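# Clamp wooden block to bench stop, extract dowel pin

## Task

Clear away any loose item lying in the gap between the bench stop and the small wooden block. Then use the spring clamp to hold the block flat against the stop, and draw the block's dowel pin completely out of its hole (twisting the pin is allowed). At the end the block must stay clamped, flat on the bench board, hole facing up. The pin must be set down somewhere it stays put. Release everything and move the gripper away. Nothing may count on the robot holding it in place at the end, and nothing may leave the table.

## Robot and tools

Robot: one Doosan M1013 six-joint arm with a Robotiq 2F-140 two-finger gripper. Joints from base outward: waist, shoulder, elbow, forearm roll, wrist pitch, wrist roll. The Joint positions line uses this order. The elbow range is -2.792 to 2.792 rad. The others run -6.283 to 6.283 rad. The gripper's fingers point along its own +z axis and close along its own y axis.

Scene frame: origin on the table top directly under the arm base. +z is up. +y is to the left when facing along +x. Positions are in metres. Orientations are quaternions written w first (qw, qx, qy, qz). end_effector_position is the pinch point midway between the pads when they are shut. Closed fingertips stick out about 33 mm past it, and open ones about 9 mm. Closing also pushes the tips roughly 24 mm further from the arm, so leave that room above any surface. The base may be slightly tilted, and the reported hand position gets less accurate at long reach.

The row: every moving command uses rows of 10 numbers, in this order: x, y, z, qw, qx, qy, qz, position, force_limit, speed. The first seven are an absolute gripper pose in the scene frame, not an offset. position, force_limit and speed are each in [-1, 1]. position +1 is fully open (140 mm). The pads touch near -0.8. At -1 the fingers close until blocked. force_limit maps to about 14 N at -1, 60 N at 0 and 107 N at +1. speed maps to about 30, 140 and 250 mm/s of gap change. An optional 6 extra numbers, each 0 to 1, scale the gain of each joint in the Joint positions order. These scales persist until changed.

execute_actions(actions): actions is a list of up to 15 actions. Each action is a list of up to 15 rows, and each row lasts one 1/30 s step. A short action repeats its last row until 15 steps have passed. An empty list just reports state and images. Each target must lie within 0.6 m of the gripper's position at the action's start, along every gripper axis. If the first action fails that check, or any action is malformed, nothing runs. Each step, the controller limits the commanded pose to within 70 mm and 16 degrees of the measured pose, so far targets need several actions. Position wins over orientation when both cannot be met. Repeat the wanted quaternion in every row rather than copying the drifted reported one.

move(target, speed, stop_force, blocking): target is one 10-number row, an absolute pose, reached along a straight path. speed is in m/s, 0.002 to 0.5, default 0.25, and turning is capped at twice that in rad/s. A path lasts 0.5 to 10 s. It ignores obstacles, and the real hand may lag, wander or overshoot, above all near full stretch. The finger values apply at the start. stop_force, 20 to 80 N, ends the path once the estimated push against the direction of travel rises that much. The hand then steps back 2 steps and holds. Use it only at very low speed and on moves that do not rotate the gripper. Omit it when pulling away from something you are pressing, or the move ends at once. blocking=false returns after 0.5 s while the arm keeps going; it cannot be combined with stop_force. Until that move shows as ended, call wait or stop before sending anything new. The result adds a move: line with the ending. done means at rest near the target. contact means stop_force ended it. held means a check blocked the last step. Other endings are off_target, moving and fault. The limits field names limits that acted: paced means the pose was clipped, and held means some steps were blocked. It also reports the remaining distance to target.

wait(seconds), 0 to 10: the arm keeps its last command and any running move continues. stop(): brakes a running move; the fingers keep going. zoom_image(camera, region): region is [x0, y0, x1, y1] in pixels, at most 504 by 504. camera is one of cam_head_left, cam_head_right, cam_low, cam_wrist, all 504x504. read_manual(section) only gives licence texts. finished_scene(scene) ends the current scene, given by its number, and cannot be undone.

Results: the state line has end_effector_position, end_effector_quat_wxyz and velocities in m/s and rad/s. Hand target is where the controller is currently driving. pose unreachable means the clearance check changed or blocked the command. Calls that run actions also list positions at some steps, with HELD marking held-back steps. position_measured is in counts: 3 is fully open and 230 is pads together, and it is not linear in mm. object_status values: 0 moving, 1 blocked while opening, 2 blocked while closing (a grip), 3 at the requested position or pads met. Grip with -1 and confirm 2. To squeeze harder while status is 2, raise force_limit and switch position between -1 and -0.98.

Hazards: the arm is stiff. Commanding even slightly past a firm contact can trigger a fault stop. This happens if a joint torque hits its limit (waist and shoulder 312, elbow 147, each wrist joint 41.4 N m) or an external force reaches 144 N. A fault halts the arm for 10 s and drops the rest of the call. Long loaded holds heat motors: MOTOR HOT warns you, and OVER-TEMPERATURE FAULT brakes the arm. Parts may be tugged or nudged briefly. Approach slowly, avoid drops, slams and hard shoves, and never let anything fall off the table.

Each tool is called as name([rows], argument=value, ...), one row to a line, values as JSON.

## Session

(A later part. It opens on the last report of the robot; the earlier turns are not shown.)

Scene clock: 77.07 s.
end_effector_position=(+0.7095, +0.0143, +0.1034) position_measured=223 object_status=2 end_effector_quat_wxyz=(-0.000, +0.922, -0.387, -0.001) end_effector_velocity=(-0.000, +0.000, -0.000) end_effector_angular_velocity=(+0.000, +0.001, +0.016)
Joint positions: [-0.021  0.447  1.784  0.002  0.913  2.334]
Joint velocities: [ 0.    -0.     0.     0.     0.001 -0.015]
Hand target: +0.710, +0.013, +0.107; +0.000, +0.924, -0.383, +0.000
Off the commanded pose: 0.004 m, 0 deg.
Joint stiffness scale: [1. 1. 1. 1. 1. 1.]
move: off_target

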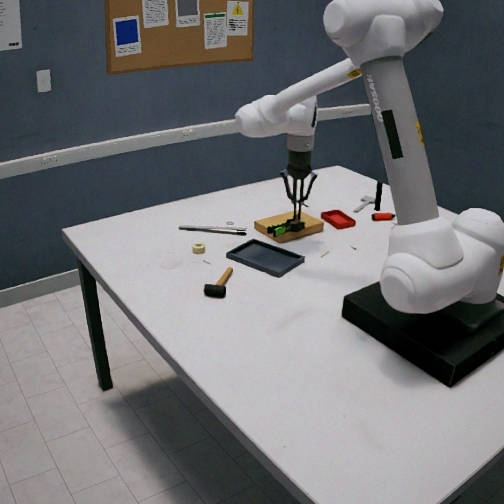

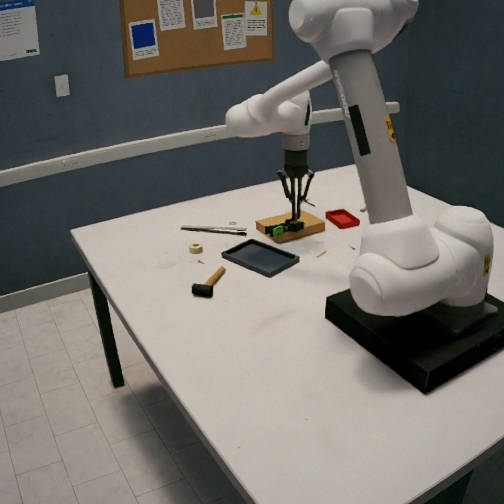

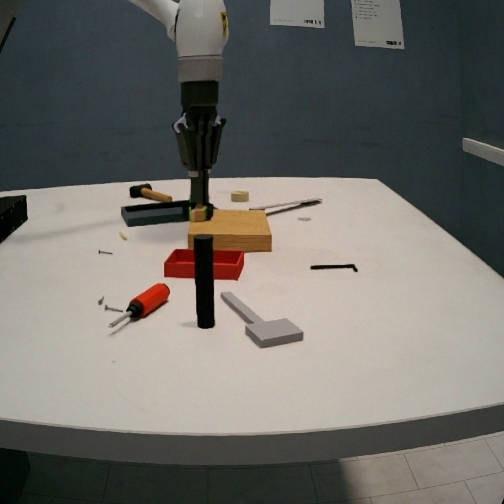

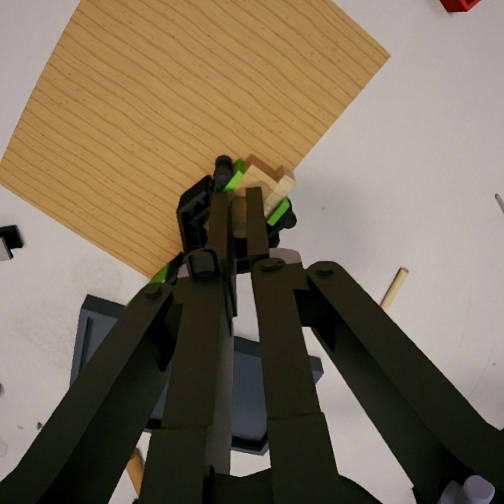

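move(target=[0.710,0.013,0.108,0,0.7071,0.7071,0,-1,0.6,-0.8], speed=0.4)

zoom_image(camera="cam_low", region=[160,170,280,260])

Scene clock: 81.83 s.
end_effector_position=(+0.7088, +0.0139, +0.1046) position_measured=223 object_status=2 end_effector_quat_wxyz=(-0.001, +0.710, +0.705, -0.001) end_effector_velocity=(+0.000, -0.000, +0.000) end_effector_angular_velocity=(-0.000, -0.000, +0.013)
Joint positions: [-0.021  0.446  1.783  0.001  0.917 -0.023]
Joint velocities: [-0.    -0.     0.    -0.    -0.    -0.013]
Hand target: +0.710, +0.013, +0.108; +0.000, +0.707, +0.707, -0.000
Off the commanded pose: 0.004 m, 0 deg.
Joint stiffness scale: [1. 1. 1. 1. 1. 1.]
move: off_target

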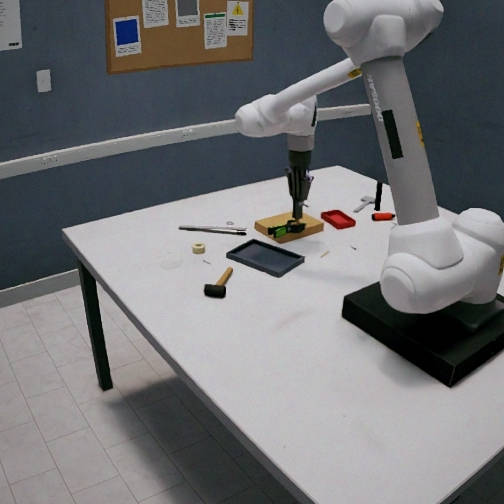

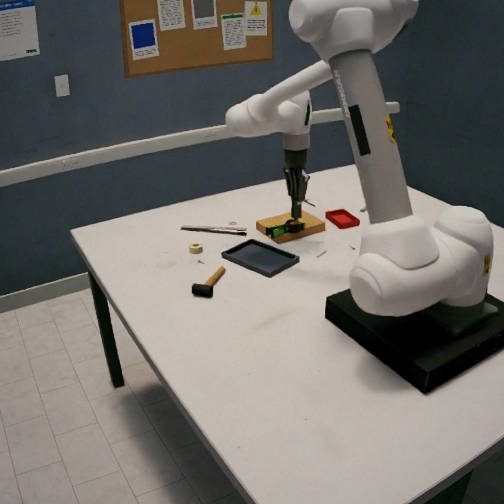

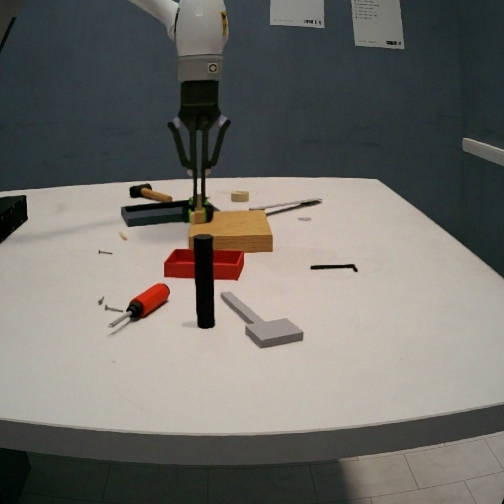

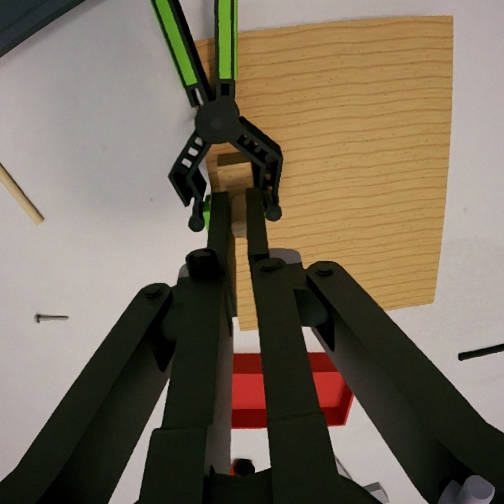

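Region (160, 170, 280, 260) of cam_low's 504x504 image, scaled by 4.200, with more detail than that image has; it fills the top 378 rows of this view, and the rest is white.

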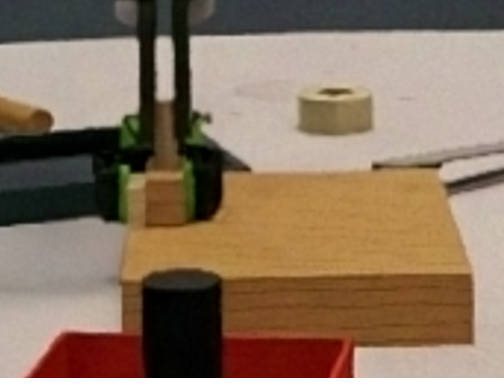

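Working. Twist back 160° rising 9 mm.

move(target=[0.710,0.013,0.117,0,0.819,-0.574,0,-1,0.6,-0.8], speed=0.4)

zoom_image(camera="cam_low", region=[160,170,280,260])

Scene clock: 87.23 s.
end_effector_position=(+0.7099, +0.0132, +0.1143) position_measured=223 object_status=2 end_effector_quat_wxyz=(-0.000, +0.821, -0.570, -0.000) end_effector_velocity=(-0.000, -0.000, +0.000) end_effector_angular_velocity=(+0.000, +0.001, -0.013)
Joint positions: [-0.023  0.437  1.776  0.003  0.93   2.753]
Joint velocities: [-0.    -0.    -0.     0.     0.001  0.013]
Hand target: +0.710, +0.013, +0.117; -0.000, +0.819, -0.574, -0.000
Off the commanded pose: 0.003 m, 0 deg.
Joint stiffness scale: [1. 1. 1. 1. 1. 1.]
move: done

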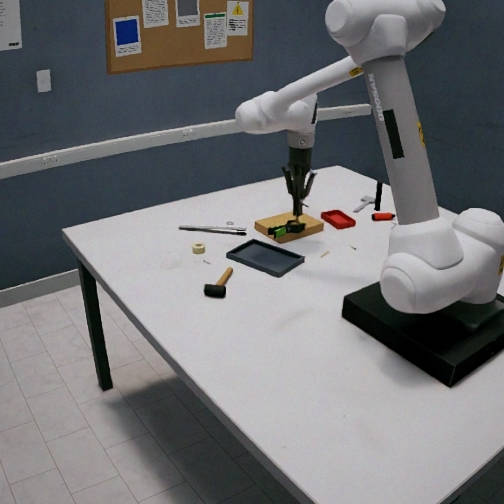

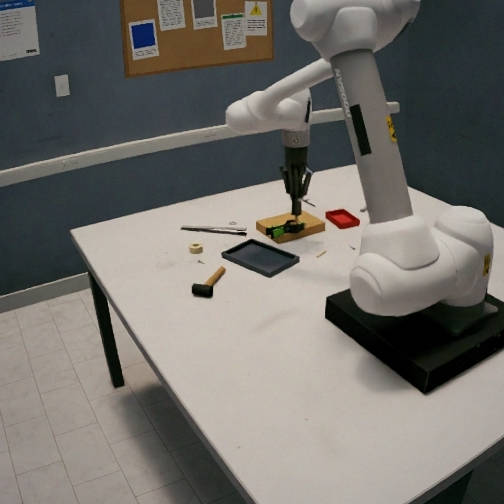

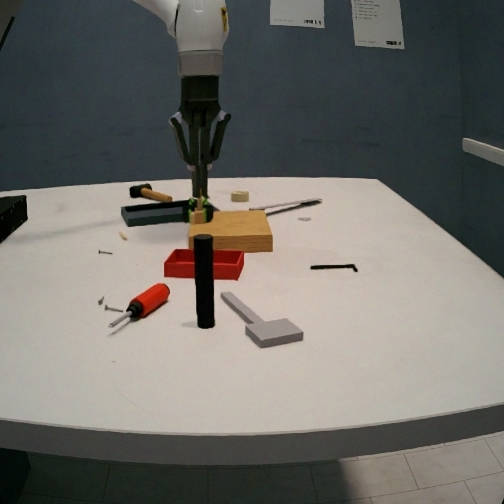

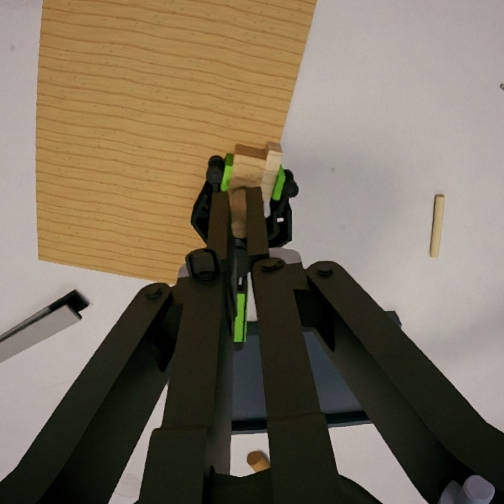

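Region (160, 170, 280, 260) of cam_low's 504x504 image, scaled by 4.200, with more detail than that image has; it fills the top 378 rows of this view, and the rest is white.

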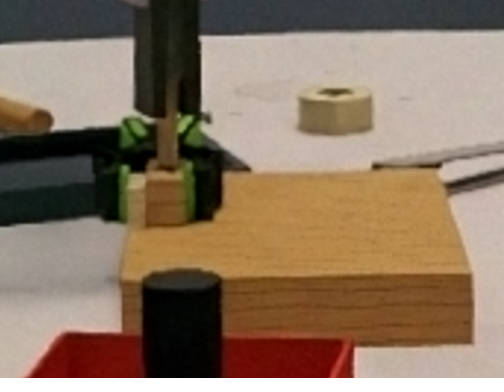

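move(target=[0.710,0.013,0.135,0,0.7071,-0.7071,0,-1,0.6,-0.8], speed=0.1)

zoom_image(camera="cam_low", region=[170,175,230,235])

zoom_image(camera="cam_wrist", region=[170,100,330,260])

Scene clock: 91.07 s.
end_effector_position=(+0.7100, +0.0133, +0.1322) position_measured=223 object_status=2 end_effector_quat_wxyz=(-0.000, +0.710, -0.704, -0.000) end_effector_velocity=(+0.000, +0.000, +0.001) end_effector_angular_velocity=(+0.000, +0.000, -0.014)
Joint positions: [-0.023  0.42   1.764  0.003  0.96   3.101]
Joint velocities: [ 0.     0.    -0.001  0.     0.002  0.014]
Hand target: +0.710, +0.013, +0.135; -0.000, +0.707, -0.707, -0.000
Off the commanded pose: 0.003 m, 0 deg.
Joint stiffness scale: [1. 1. 1. 1. 1. 1.]
move: done

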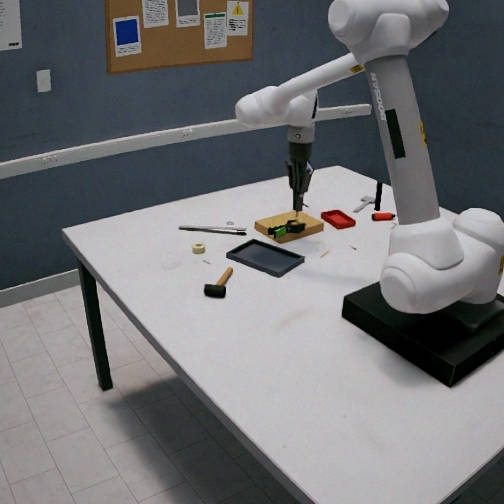

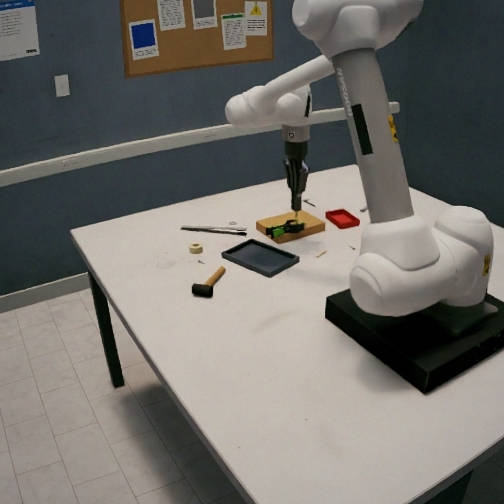

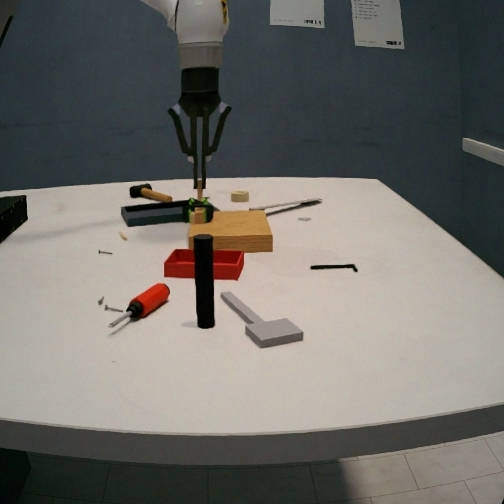

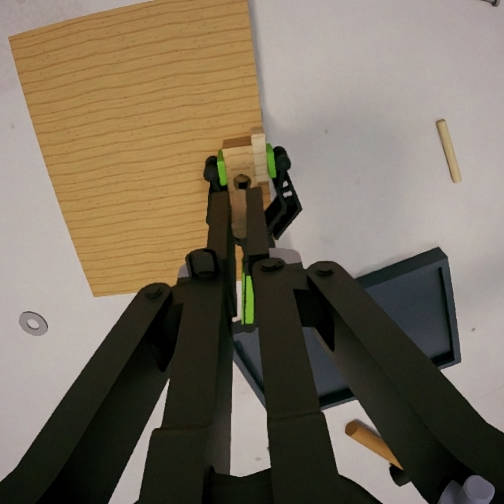

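Region (170, 175, 230, 235) of cam_low's 504x504 image, scaled by 8.400, with more detail than that image has.

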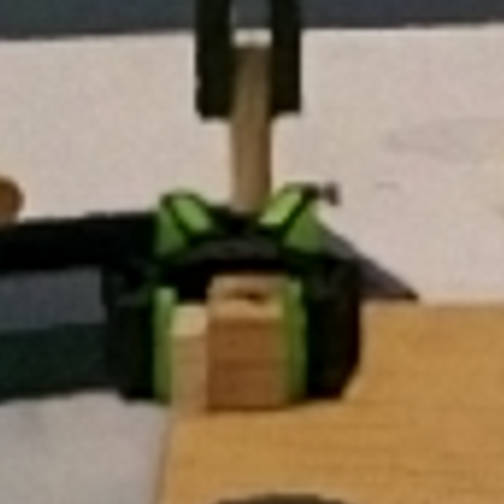

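Region (170, 100, 330, 260) of cam_wrist's 504x504 image, scaled by 3.150, with more detail than that image has.

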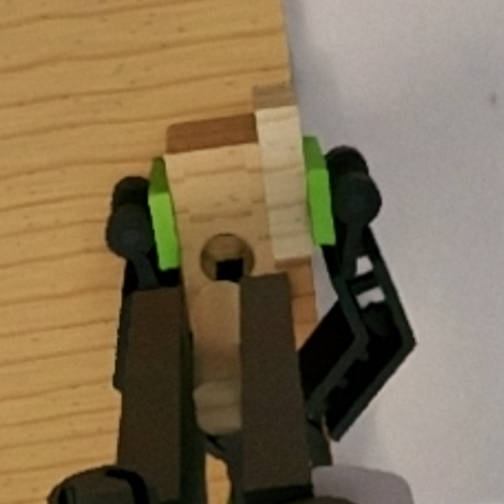

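move(target=[0.710,0.028,0.116,0,0.7071,-0.7071,0,-1,0.6,-0.8], speed=0.04)

move(target=[0.710,0.028,0.095,0,0.7071,-0.7071,0,-1,0.6,-0.8], speed=0.005, stop_force=25)

zoom_image(camera="cam_low", region=[170,175,230,235])

Scene clock: 94.20 s.
end_effector_position=(+0.7101, +0.0260, +0.1188) position_measured=223 object_status=2 end_effector_quat_wxyz=(-0.000, +0.709, -0.706, -0.000) end_effector_velocity=(+0.000, +0.001, -0.001) end_effector_angular_velocity=(-0.000, -0.001, -0.001)
Joint positions: [-0.005  0.433  1.772  0.003  0.939  3.123]
Joint velocities: [ 0.002  0.001  0.001 -0.    -0.003  0.003]
Hand target: +0.710, +0.028, +0.116; +0.000, +0.707, -0.707, -0.000
Off the commanded pose: 0.003 m, 0 deg.
Joint stiffness scale: [1. 1. 1. 1. 1. 1.]
move: done

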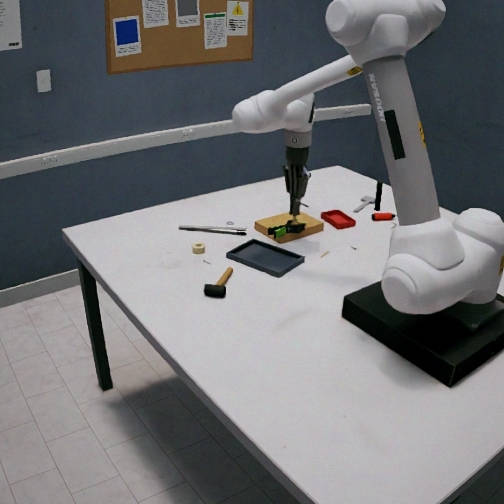

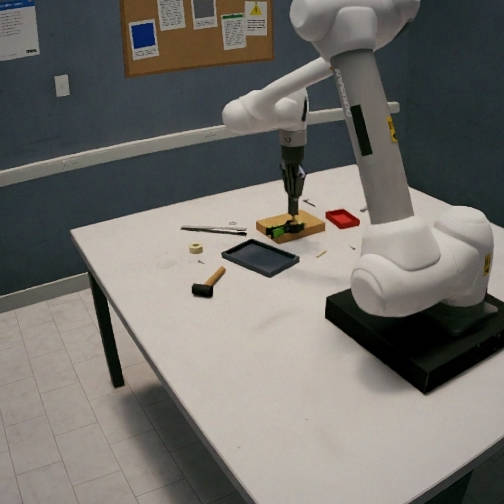

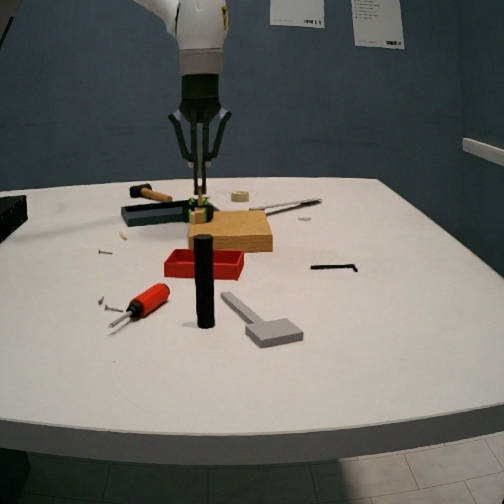

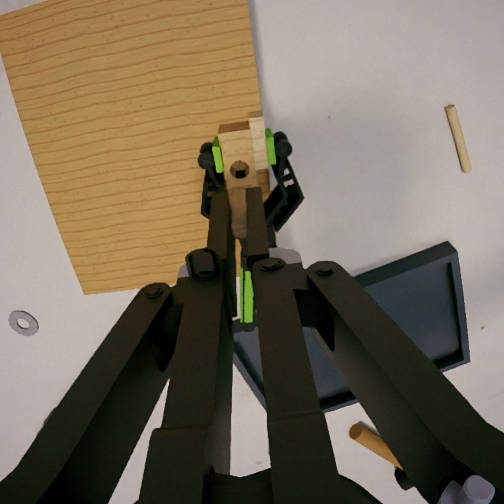

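Scene clock: 97.23 s.
end_effector_position=(+0.7107, +0.0260, +0.1111) position_measured=223 object_status=2 end_effector_quat_wxyz=(-0.001, +0.709, -0.706, +0.000) end_effector_velocity=(-0.000, +0.000, -0.001) end_effector_angular_velocity=(-0.000, +0.001, +0.000)
Joint positions: [-0.005  0.441  1.777  0.003  0.924  3.123]
Joint velocities: [ 0.     0.001  0.    -0.     0.     0.   ]
Hand target: +0.711, +0.026, +0.111; -0.001, +0.709, -0.706, +0.000
Off the commanded pose: 0.016 m, 0 deg.
Joint stiffness scale: [1. 1. 1. 1. 1. 1.]
move: contact

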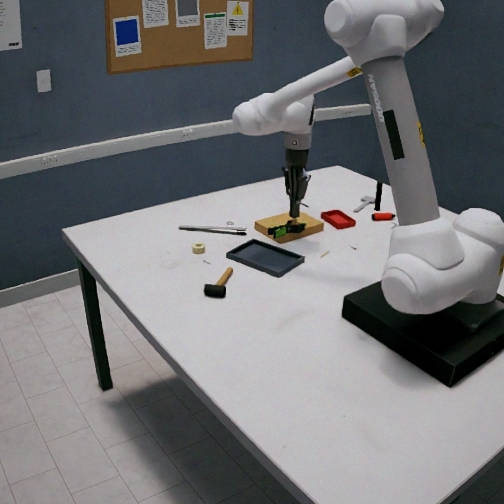

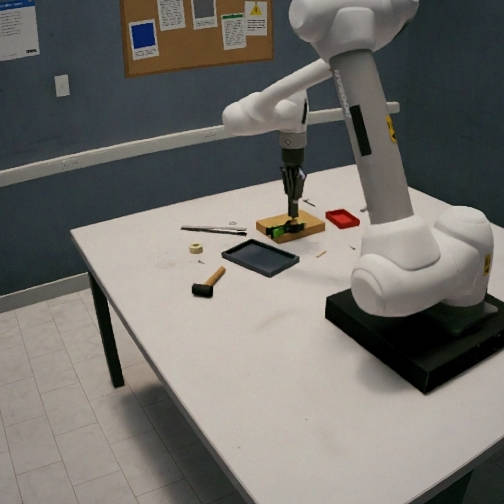

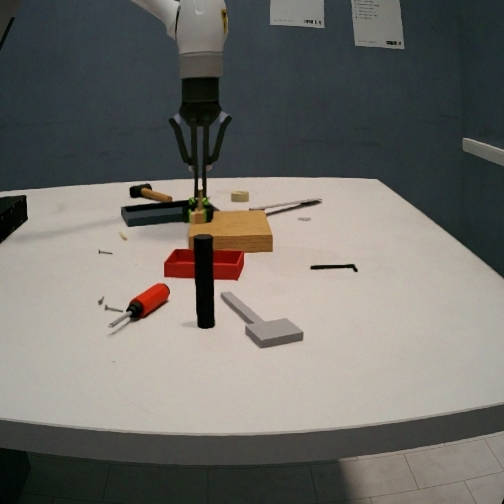

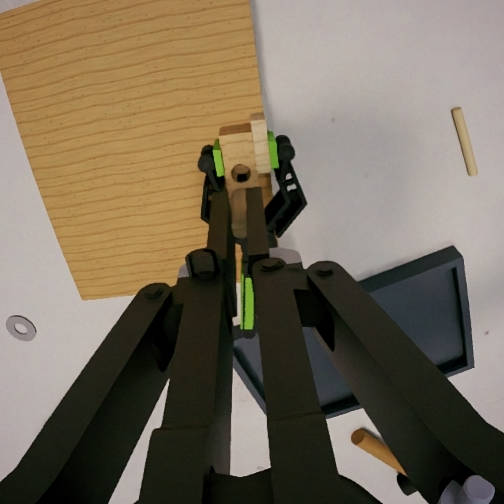

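Region (170, 175, 230, 235) of cam_low's 504x504 image, scaled by 8.400, with more detail than that image has.

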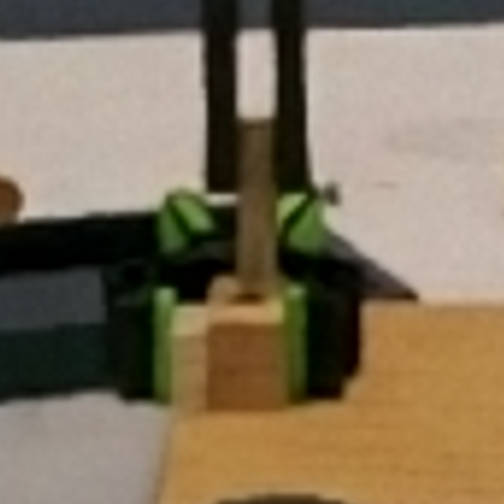

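move(target=[0.710,0.026,0.119,0,0.7071,-0.7071,0,-1,0.6,-0.8], speed=0.04)

move(target=[0.710,-0.002,0.117,0,0.7071,-0.7071,0,-1,0.6,-0.8], speed=0.05)

move(target=[0.710,-0.002,0.095,0,0.7071,-0.7071,0,-1,0.6,-0.8], speed=0.005, stop_force=25)

move(target=[0.710,0.0,0.14,0,0.7071,-0.7071,0,-1,0.6,-0.8], speed=0.08)

move(target=[0.62,0.21,0.13,0,0.7071,-0.7071,0,-1,0.6,-0.8], speed=0.2)

move(target=[0.62,0.21,0.068,0,0.7071,-0.7071,0,-1,0.6,-0.8], speed=0.08)

move(target=[0.62,0.21,0.045,0,0.7071,-0.7071,0,-1,0.6,-0.8], speed=0.005, stop_force=20)

Scene clock: 101.30 s.
end_effector_position=(+0.7100, +0.0260, +0.1161) position_measured=223 object_status=2 end_effector_quat_wxyz=(-0.000, +0.709, -0.706, -0.000) end_effector_velocity=(-0.001, -0.000, +0.002) end_effector_angular_velocity=(-0.000, +0.002, -0.000)
Joint positions: [-0.005  0.435  1.774  0.003  0.934  3.123]
Joint velocities: [-0.    -0.002 -0.001 -0.     0.005 -0.   ]
Hand target: +0.710, +0.026, +0.119; -0.000, +0.707, -0.707, +0.000
Off the commanded pose: 0.003 m, 0 deg.
Joint stiffness scale: [1. 1. 1. 1. 1. 1.]
move: done

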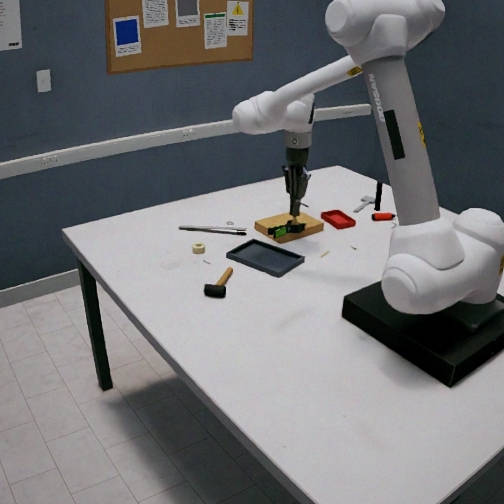

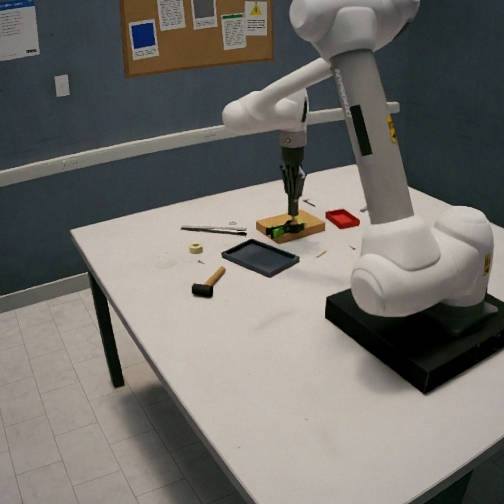

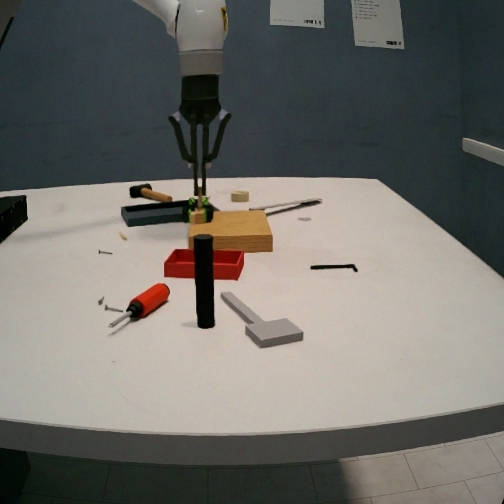

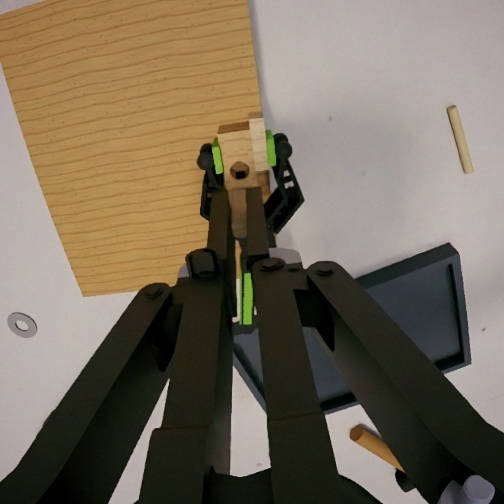

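Scene clock: 102.23 s.
end_effector_position=(+0.7105, +0.0006, +0.1162) position_measured=223 object_status=2 end_effector_quat_wxyz=(-0.000, +0.705, -0.709, -0.000) end_effector_velocity=(-0.001, -0.001, -0.000) end_effector_angular_velocity=(+0.000, +0.001, +0.000)
Joint positions: [-0.041  0.435  1.774  0.003  0.934  3.097]
Joint velocities: [-0.002  0.     0.001 -0.     0.001 -0.002]
Hand target: +0.710, -0.002, +0.117; -0.000, +0.707, -0.707, -0.000
Off the commanded pose: 0.003 m, 0 deg.
Joint stiffness scale: [1. 1. 1. 1. 1. 1.]
move: done

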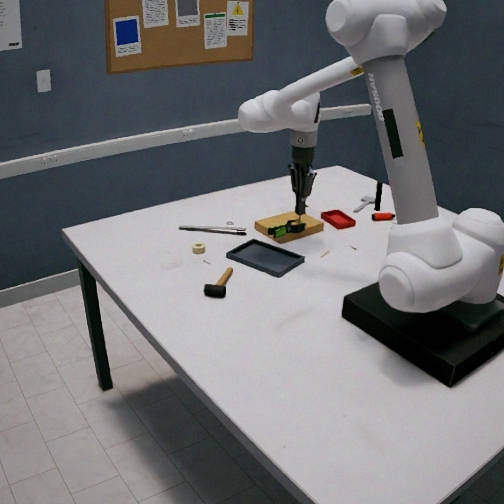

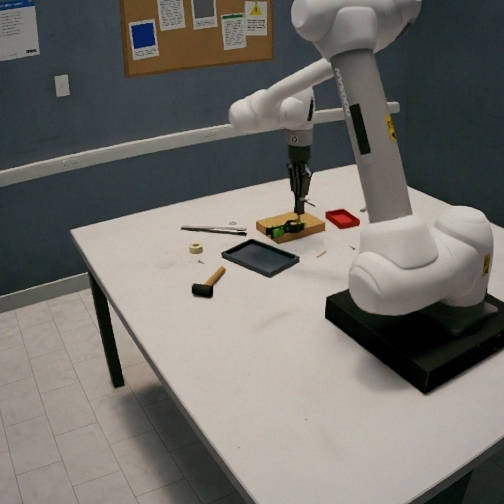

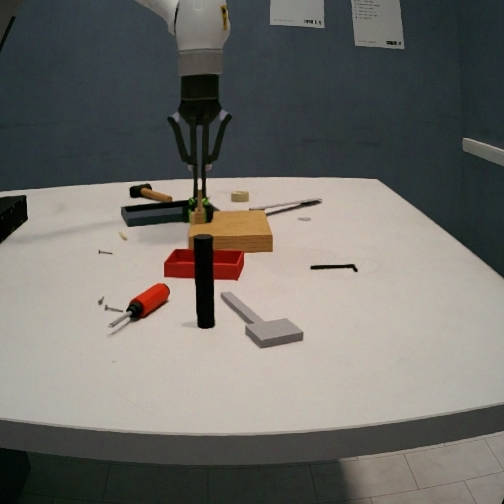

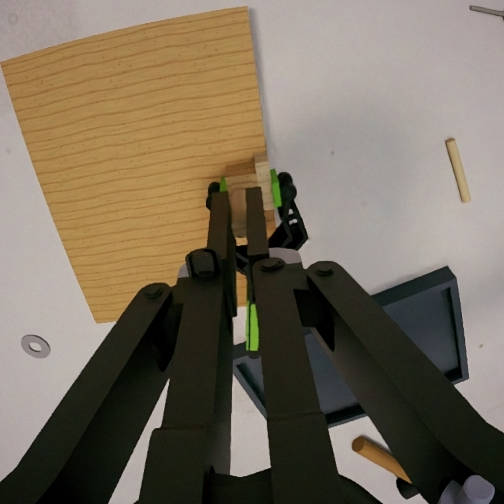

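Scene clock: 104.83 s.
end_effector_position=(+0.7108, +0.0006, +0.1111) position_measured=223 object_status=2 end_effector_quat_wxyz=(-0.001, +0.705, -0.709, +0.000) end_effector_velocity=(+0.000, +0.000, +0.000) end_effector_angular_velocity=(+0.000, -0.000, -0.000)
Joint positions: [-0.041  0.44   1.778  0.003  0.924  3.097]
Joint velocities: [ 0. -0. -0.  0.  0.  0.]
Hand target: +0.711, +0.001, +0.111; -0.001, +0.705, -0.709, +0.000
Off the commanded pose: 0.016 m, 0 deg.
Joint stiffness scale: [1. 1. 1. 1. 1. 1.]
move: contact

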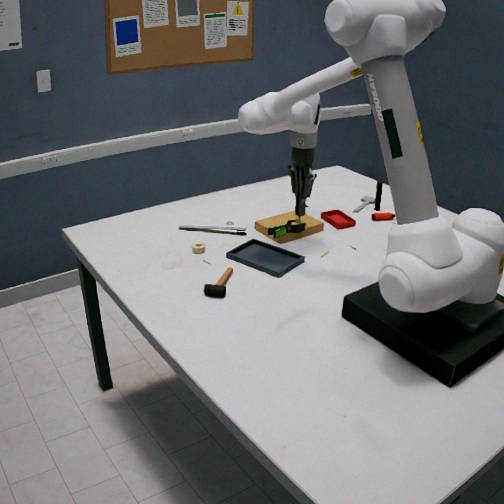

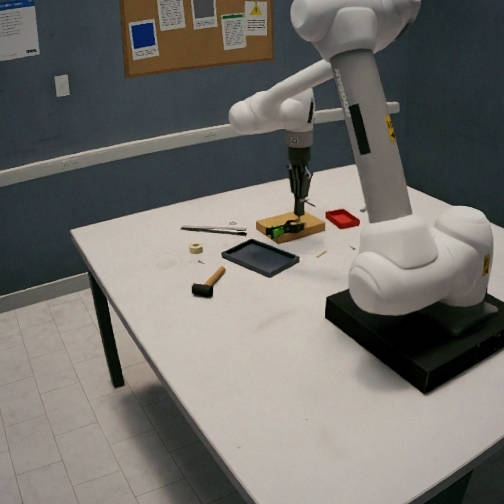

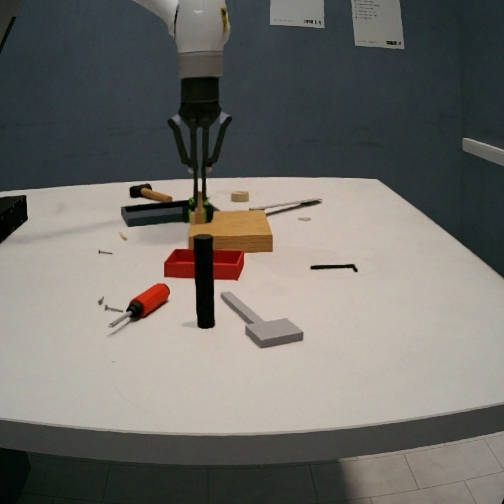

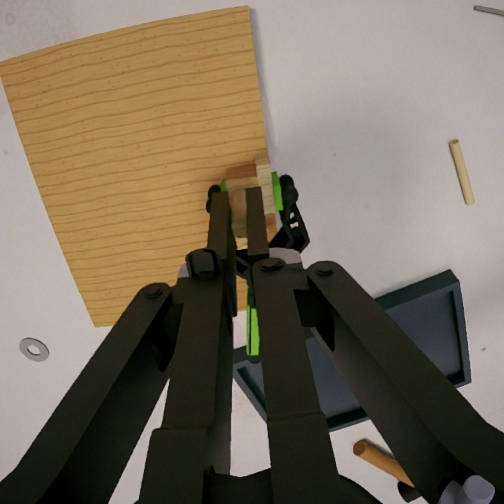

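Scene clock: 105.67 s.
end_effector_position=(+0.7101, +0.0006, +0.1371) position_measured=223 object_status=2 end_effector_quat_wxyz=(-0.000, +0.705, -0.709, -0.000) end_effector_velocity=(-0.001, -0.000, +0.001) end_effector_angular_velocity=(+0.000, +0.002, -0.000)
Joint positions: [-0.041  0.415  1.76   0.003  0.968  3.097]
Joint velocities: [-0.    -0.001 -0.001  0.     0.004 -0.   ]
Hand target: +0.710, +0.000, +0.140; -0.000, +0.707, -0.707, +0.000
Off the commanded pose: 0.003 m, 0 deg.
Joint stiffness scale: [1. 1. 1. 1. 1. 1.]
move: done

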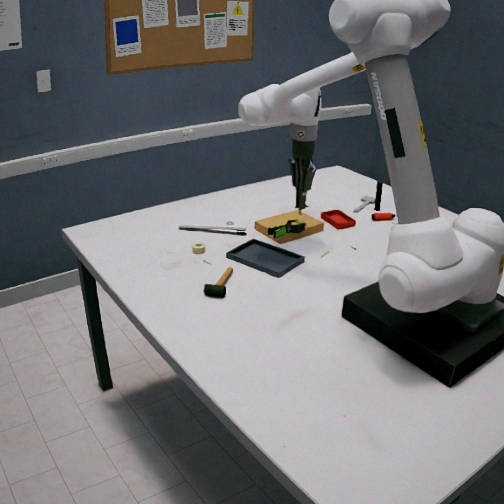

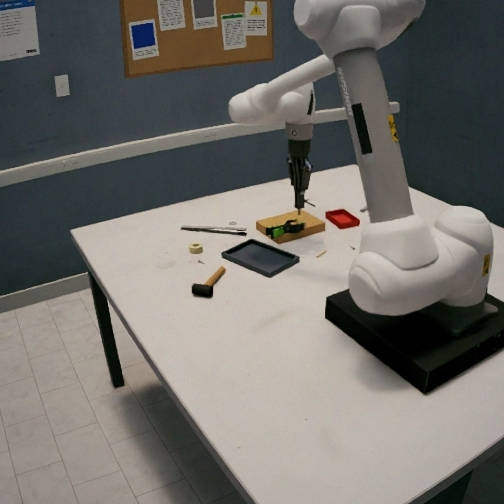

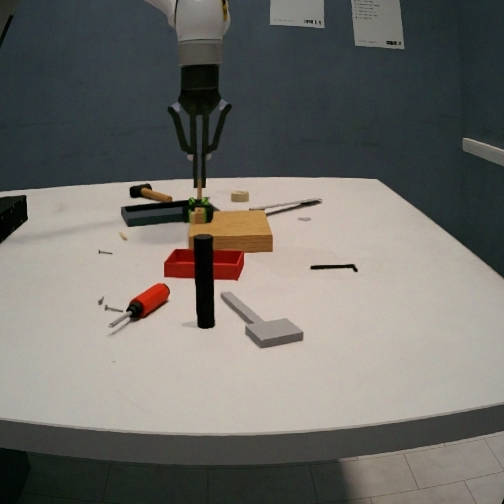

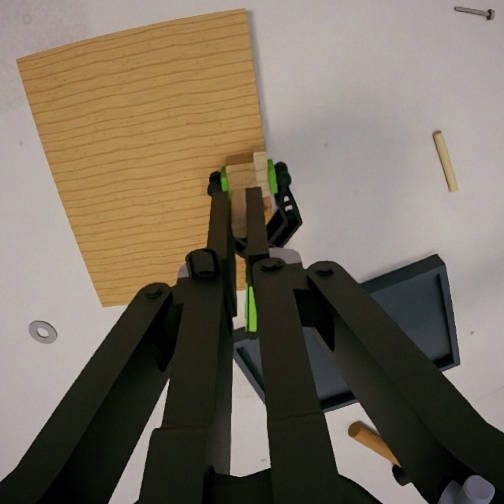

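Scene clock: 107.33 s.
end_effector_position=(+0.6202, +0.2080, +0.1294) position_measured=223 object_status=2 end_effector_quat_wxyz=(+0.002, +0.708, -0.706, -0.001) end_effector_velocity=(-0.001, +0.002, +0.000) end_effector_angular_velocity=(-0.000, +0.000, -0.001)
Joint positions: [0.278 0.349 1.876 0.003 0.923 3.406]
Joint velocities: [ 0.004  0.    -0.    -0.     0.     0.005]
Hand target: +0.620, +0.210, +0.130; +0.000, +0.707, -0.707, +0.000
Off the commanded pose: 0.002 m, 0 deg.
Joint stiffness scale: [1. 1. 1. 1. 1. 1.]
move: done

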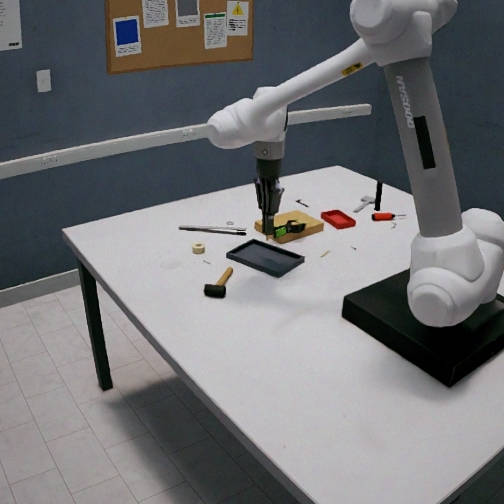

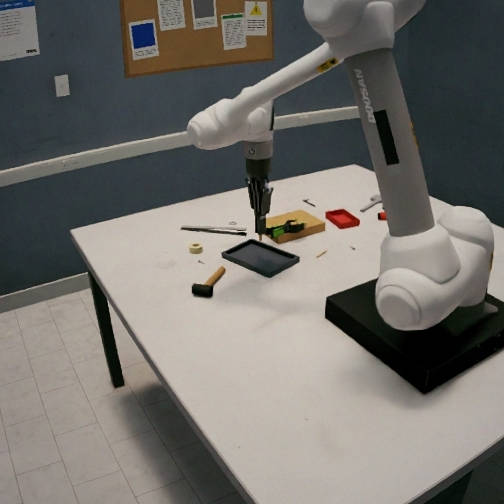

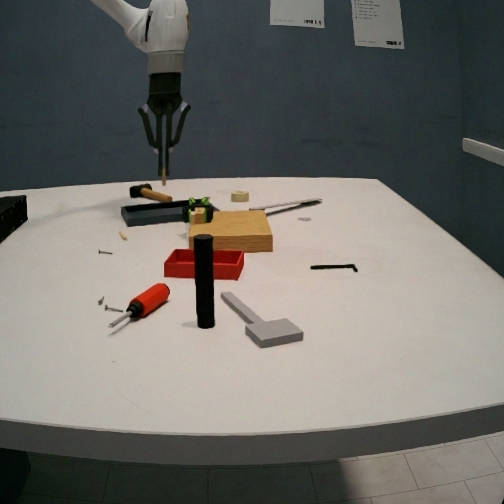

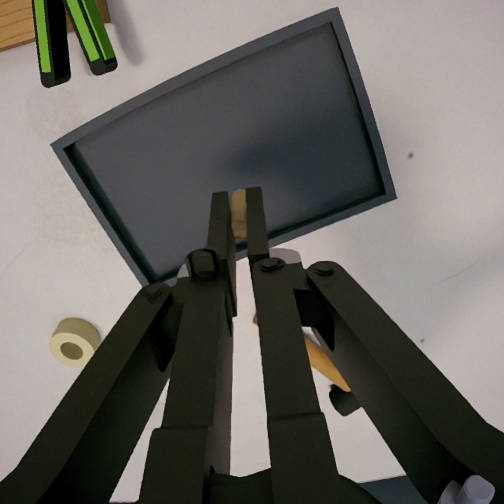

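Scene clock: 108.47 s.
end_effector_position=(+0.6207, +0.2082, +0.0707) position_measured=223 object_status=2 end_effector_quat_wxyz=(+0.000, +0.709, -0.706, -0.000) end_effector_velocity=(+0.001, +0.000, -0.002) end_effector_angular_velocity=(+0.001, -0.003, +0.000)
Joint positions: [0.278 0.412 1.917 0.003 0.815 3.406]
Joint velocities: [ 0.     0.002  0.    -0.    -0.006  0.   ]
Hand target: +0.620, +0.210, +0.068; +0.000, +0.707, -0.707, -0.000
Off the commanded pose: 0.003 m, 0 deg.
Joint stiffness scale: [1. 1. 1. 1. 1. 1.]
move: done

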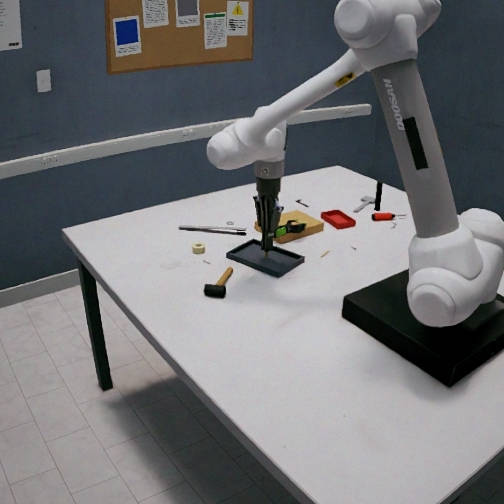

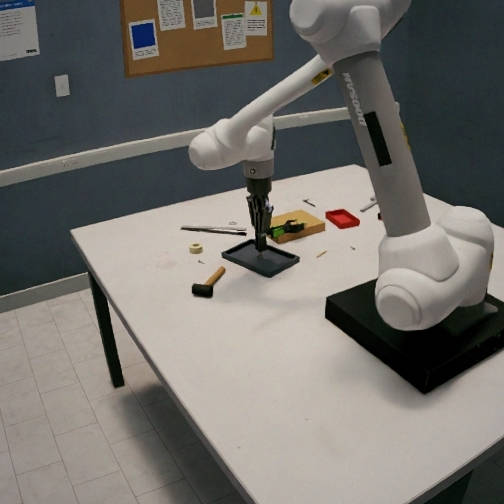

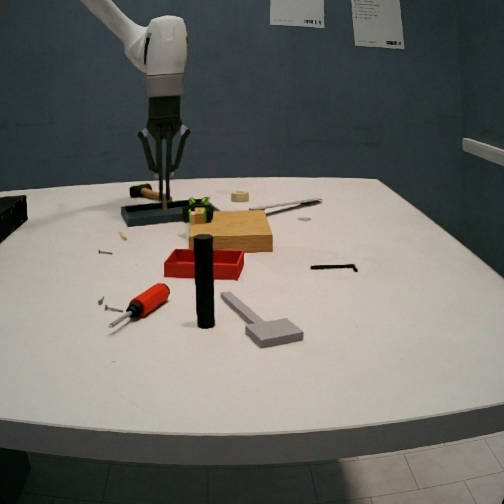

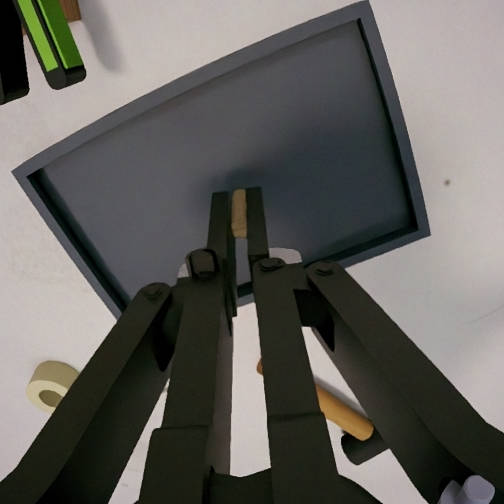

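Scene clock: 111.83 s.
end_effector_position=(+0.6217, +0.2084, +0.0600) position_measured=223 object_status=2 end_effector_quat_wxyz=(-0.001, +0.709, -0.706, +0.000) end_effector_velocity=(-0.000, +0.000, +0.000) end_effector_angular_velocity=(+0.000, -0.000, -0.000)
Joint positions: [0.278 0.425 1.922 0.003 0.794 3.406]
Joint velocities: [-0. -0.  0.  0. -0. -0.]
Hand target: +0.622, +0.208, +0.060; -0.001, +0.709, -0.706, +0.000
Off the commanded pose: 0.015 m, 0 deg.
Joint stiffness scale: [1. 1. 1. 1. 1. 1.]
move: contact

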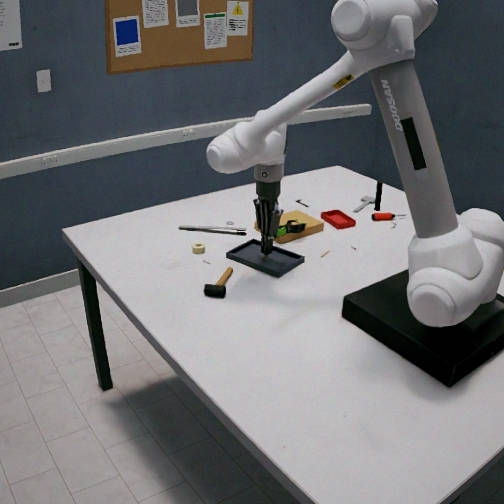

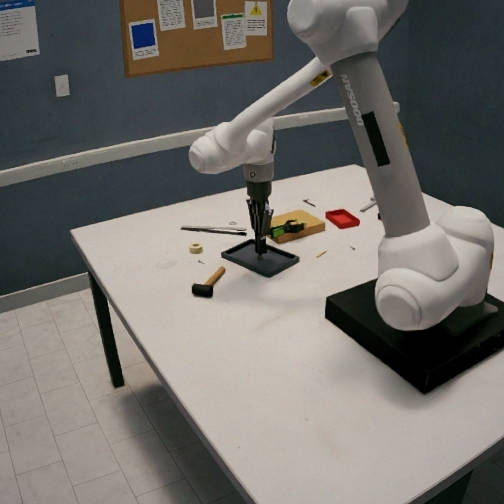

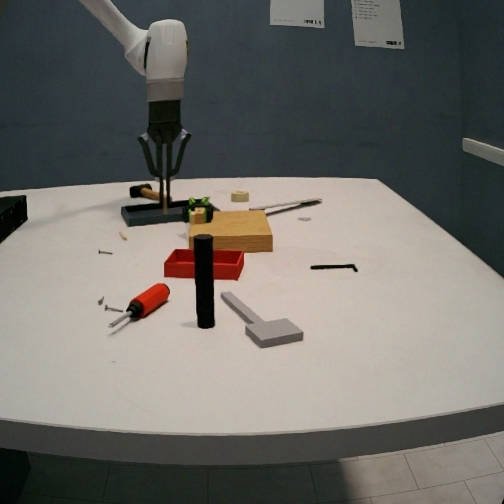

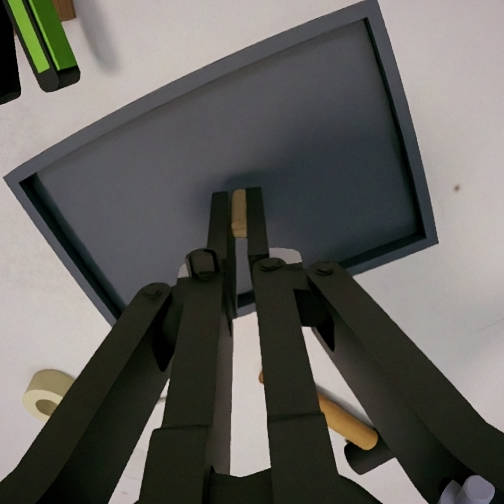

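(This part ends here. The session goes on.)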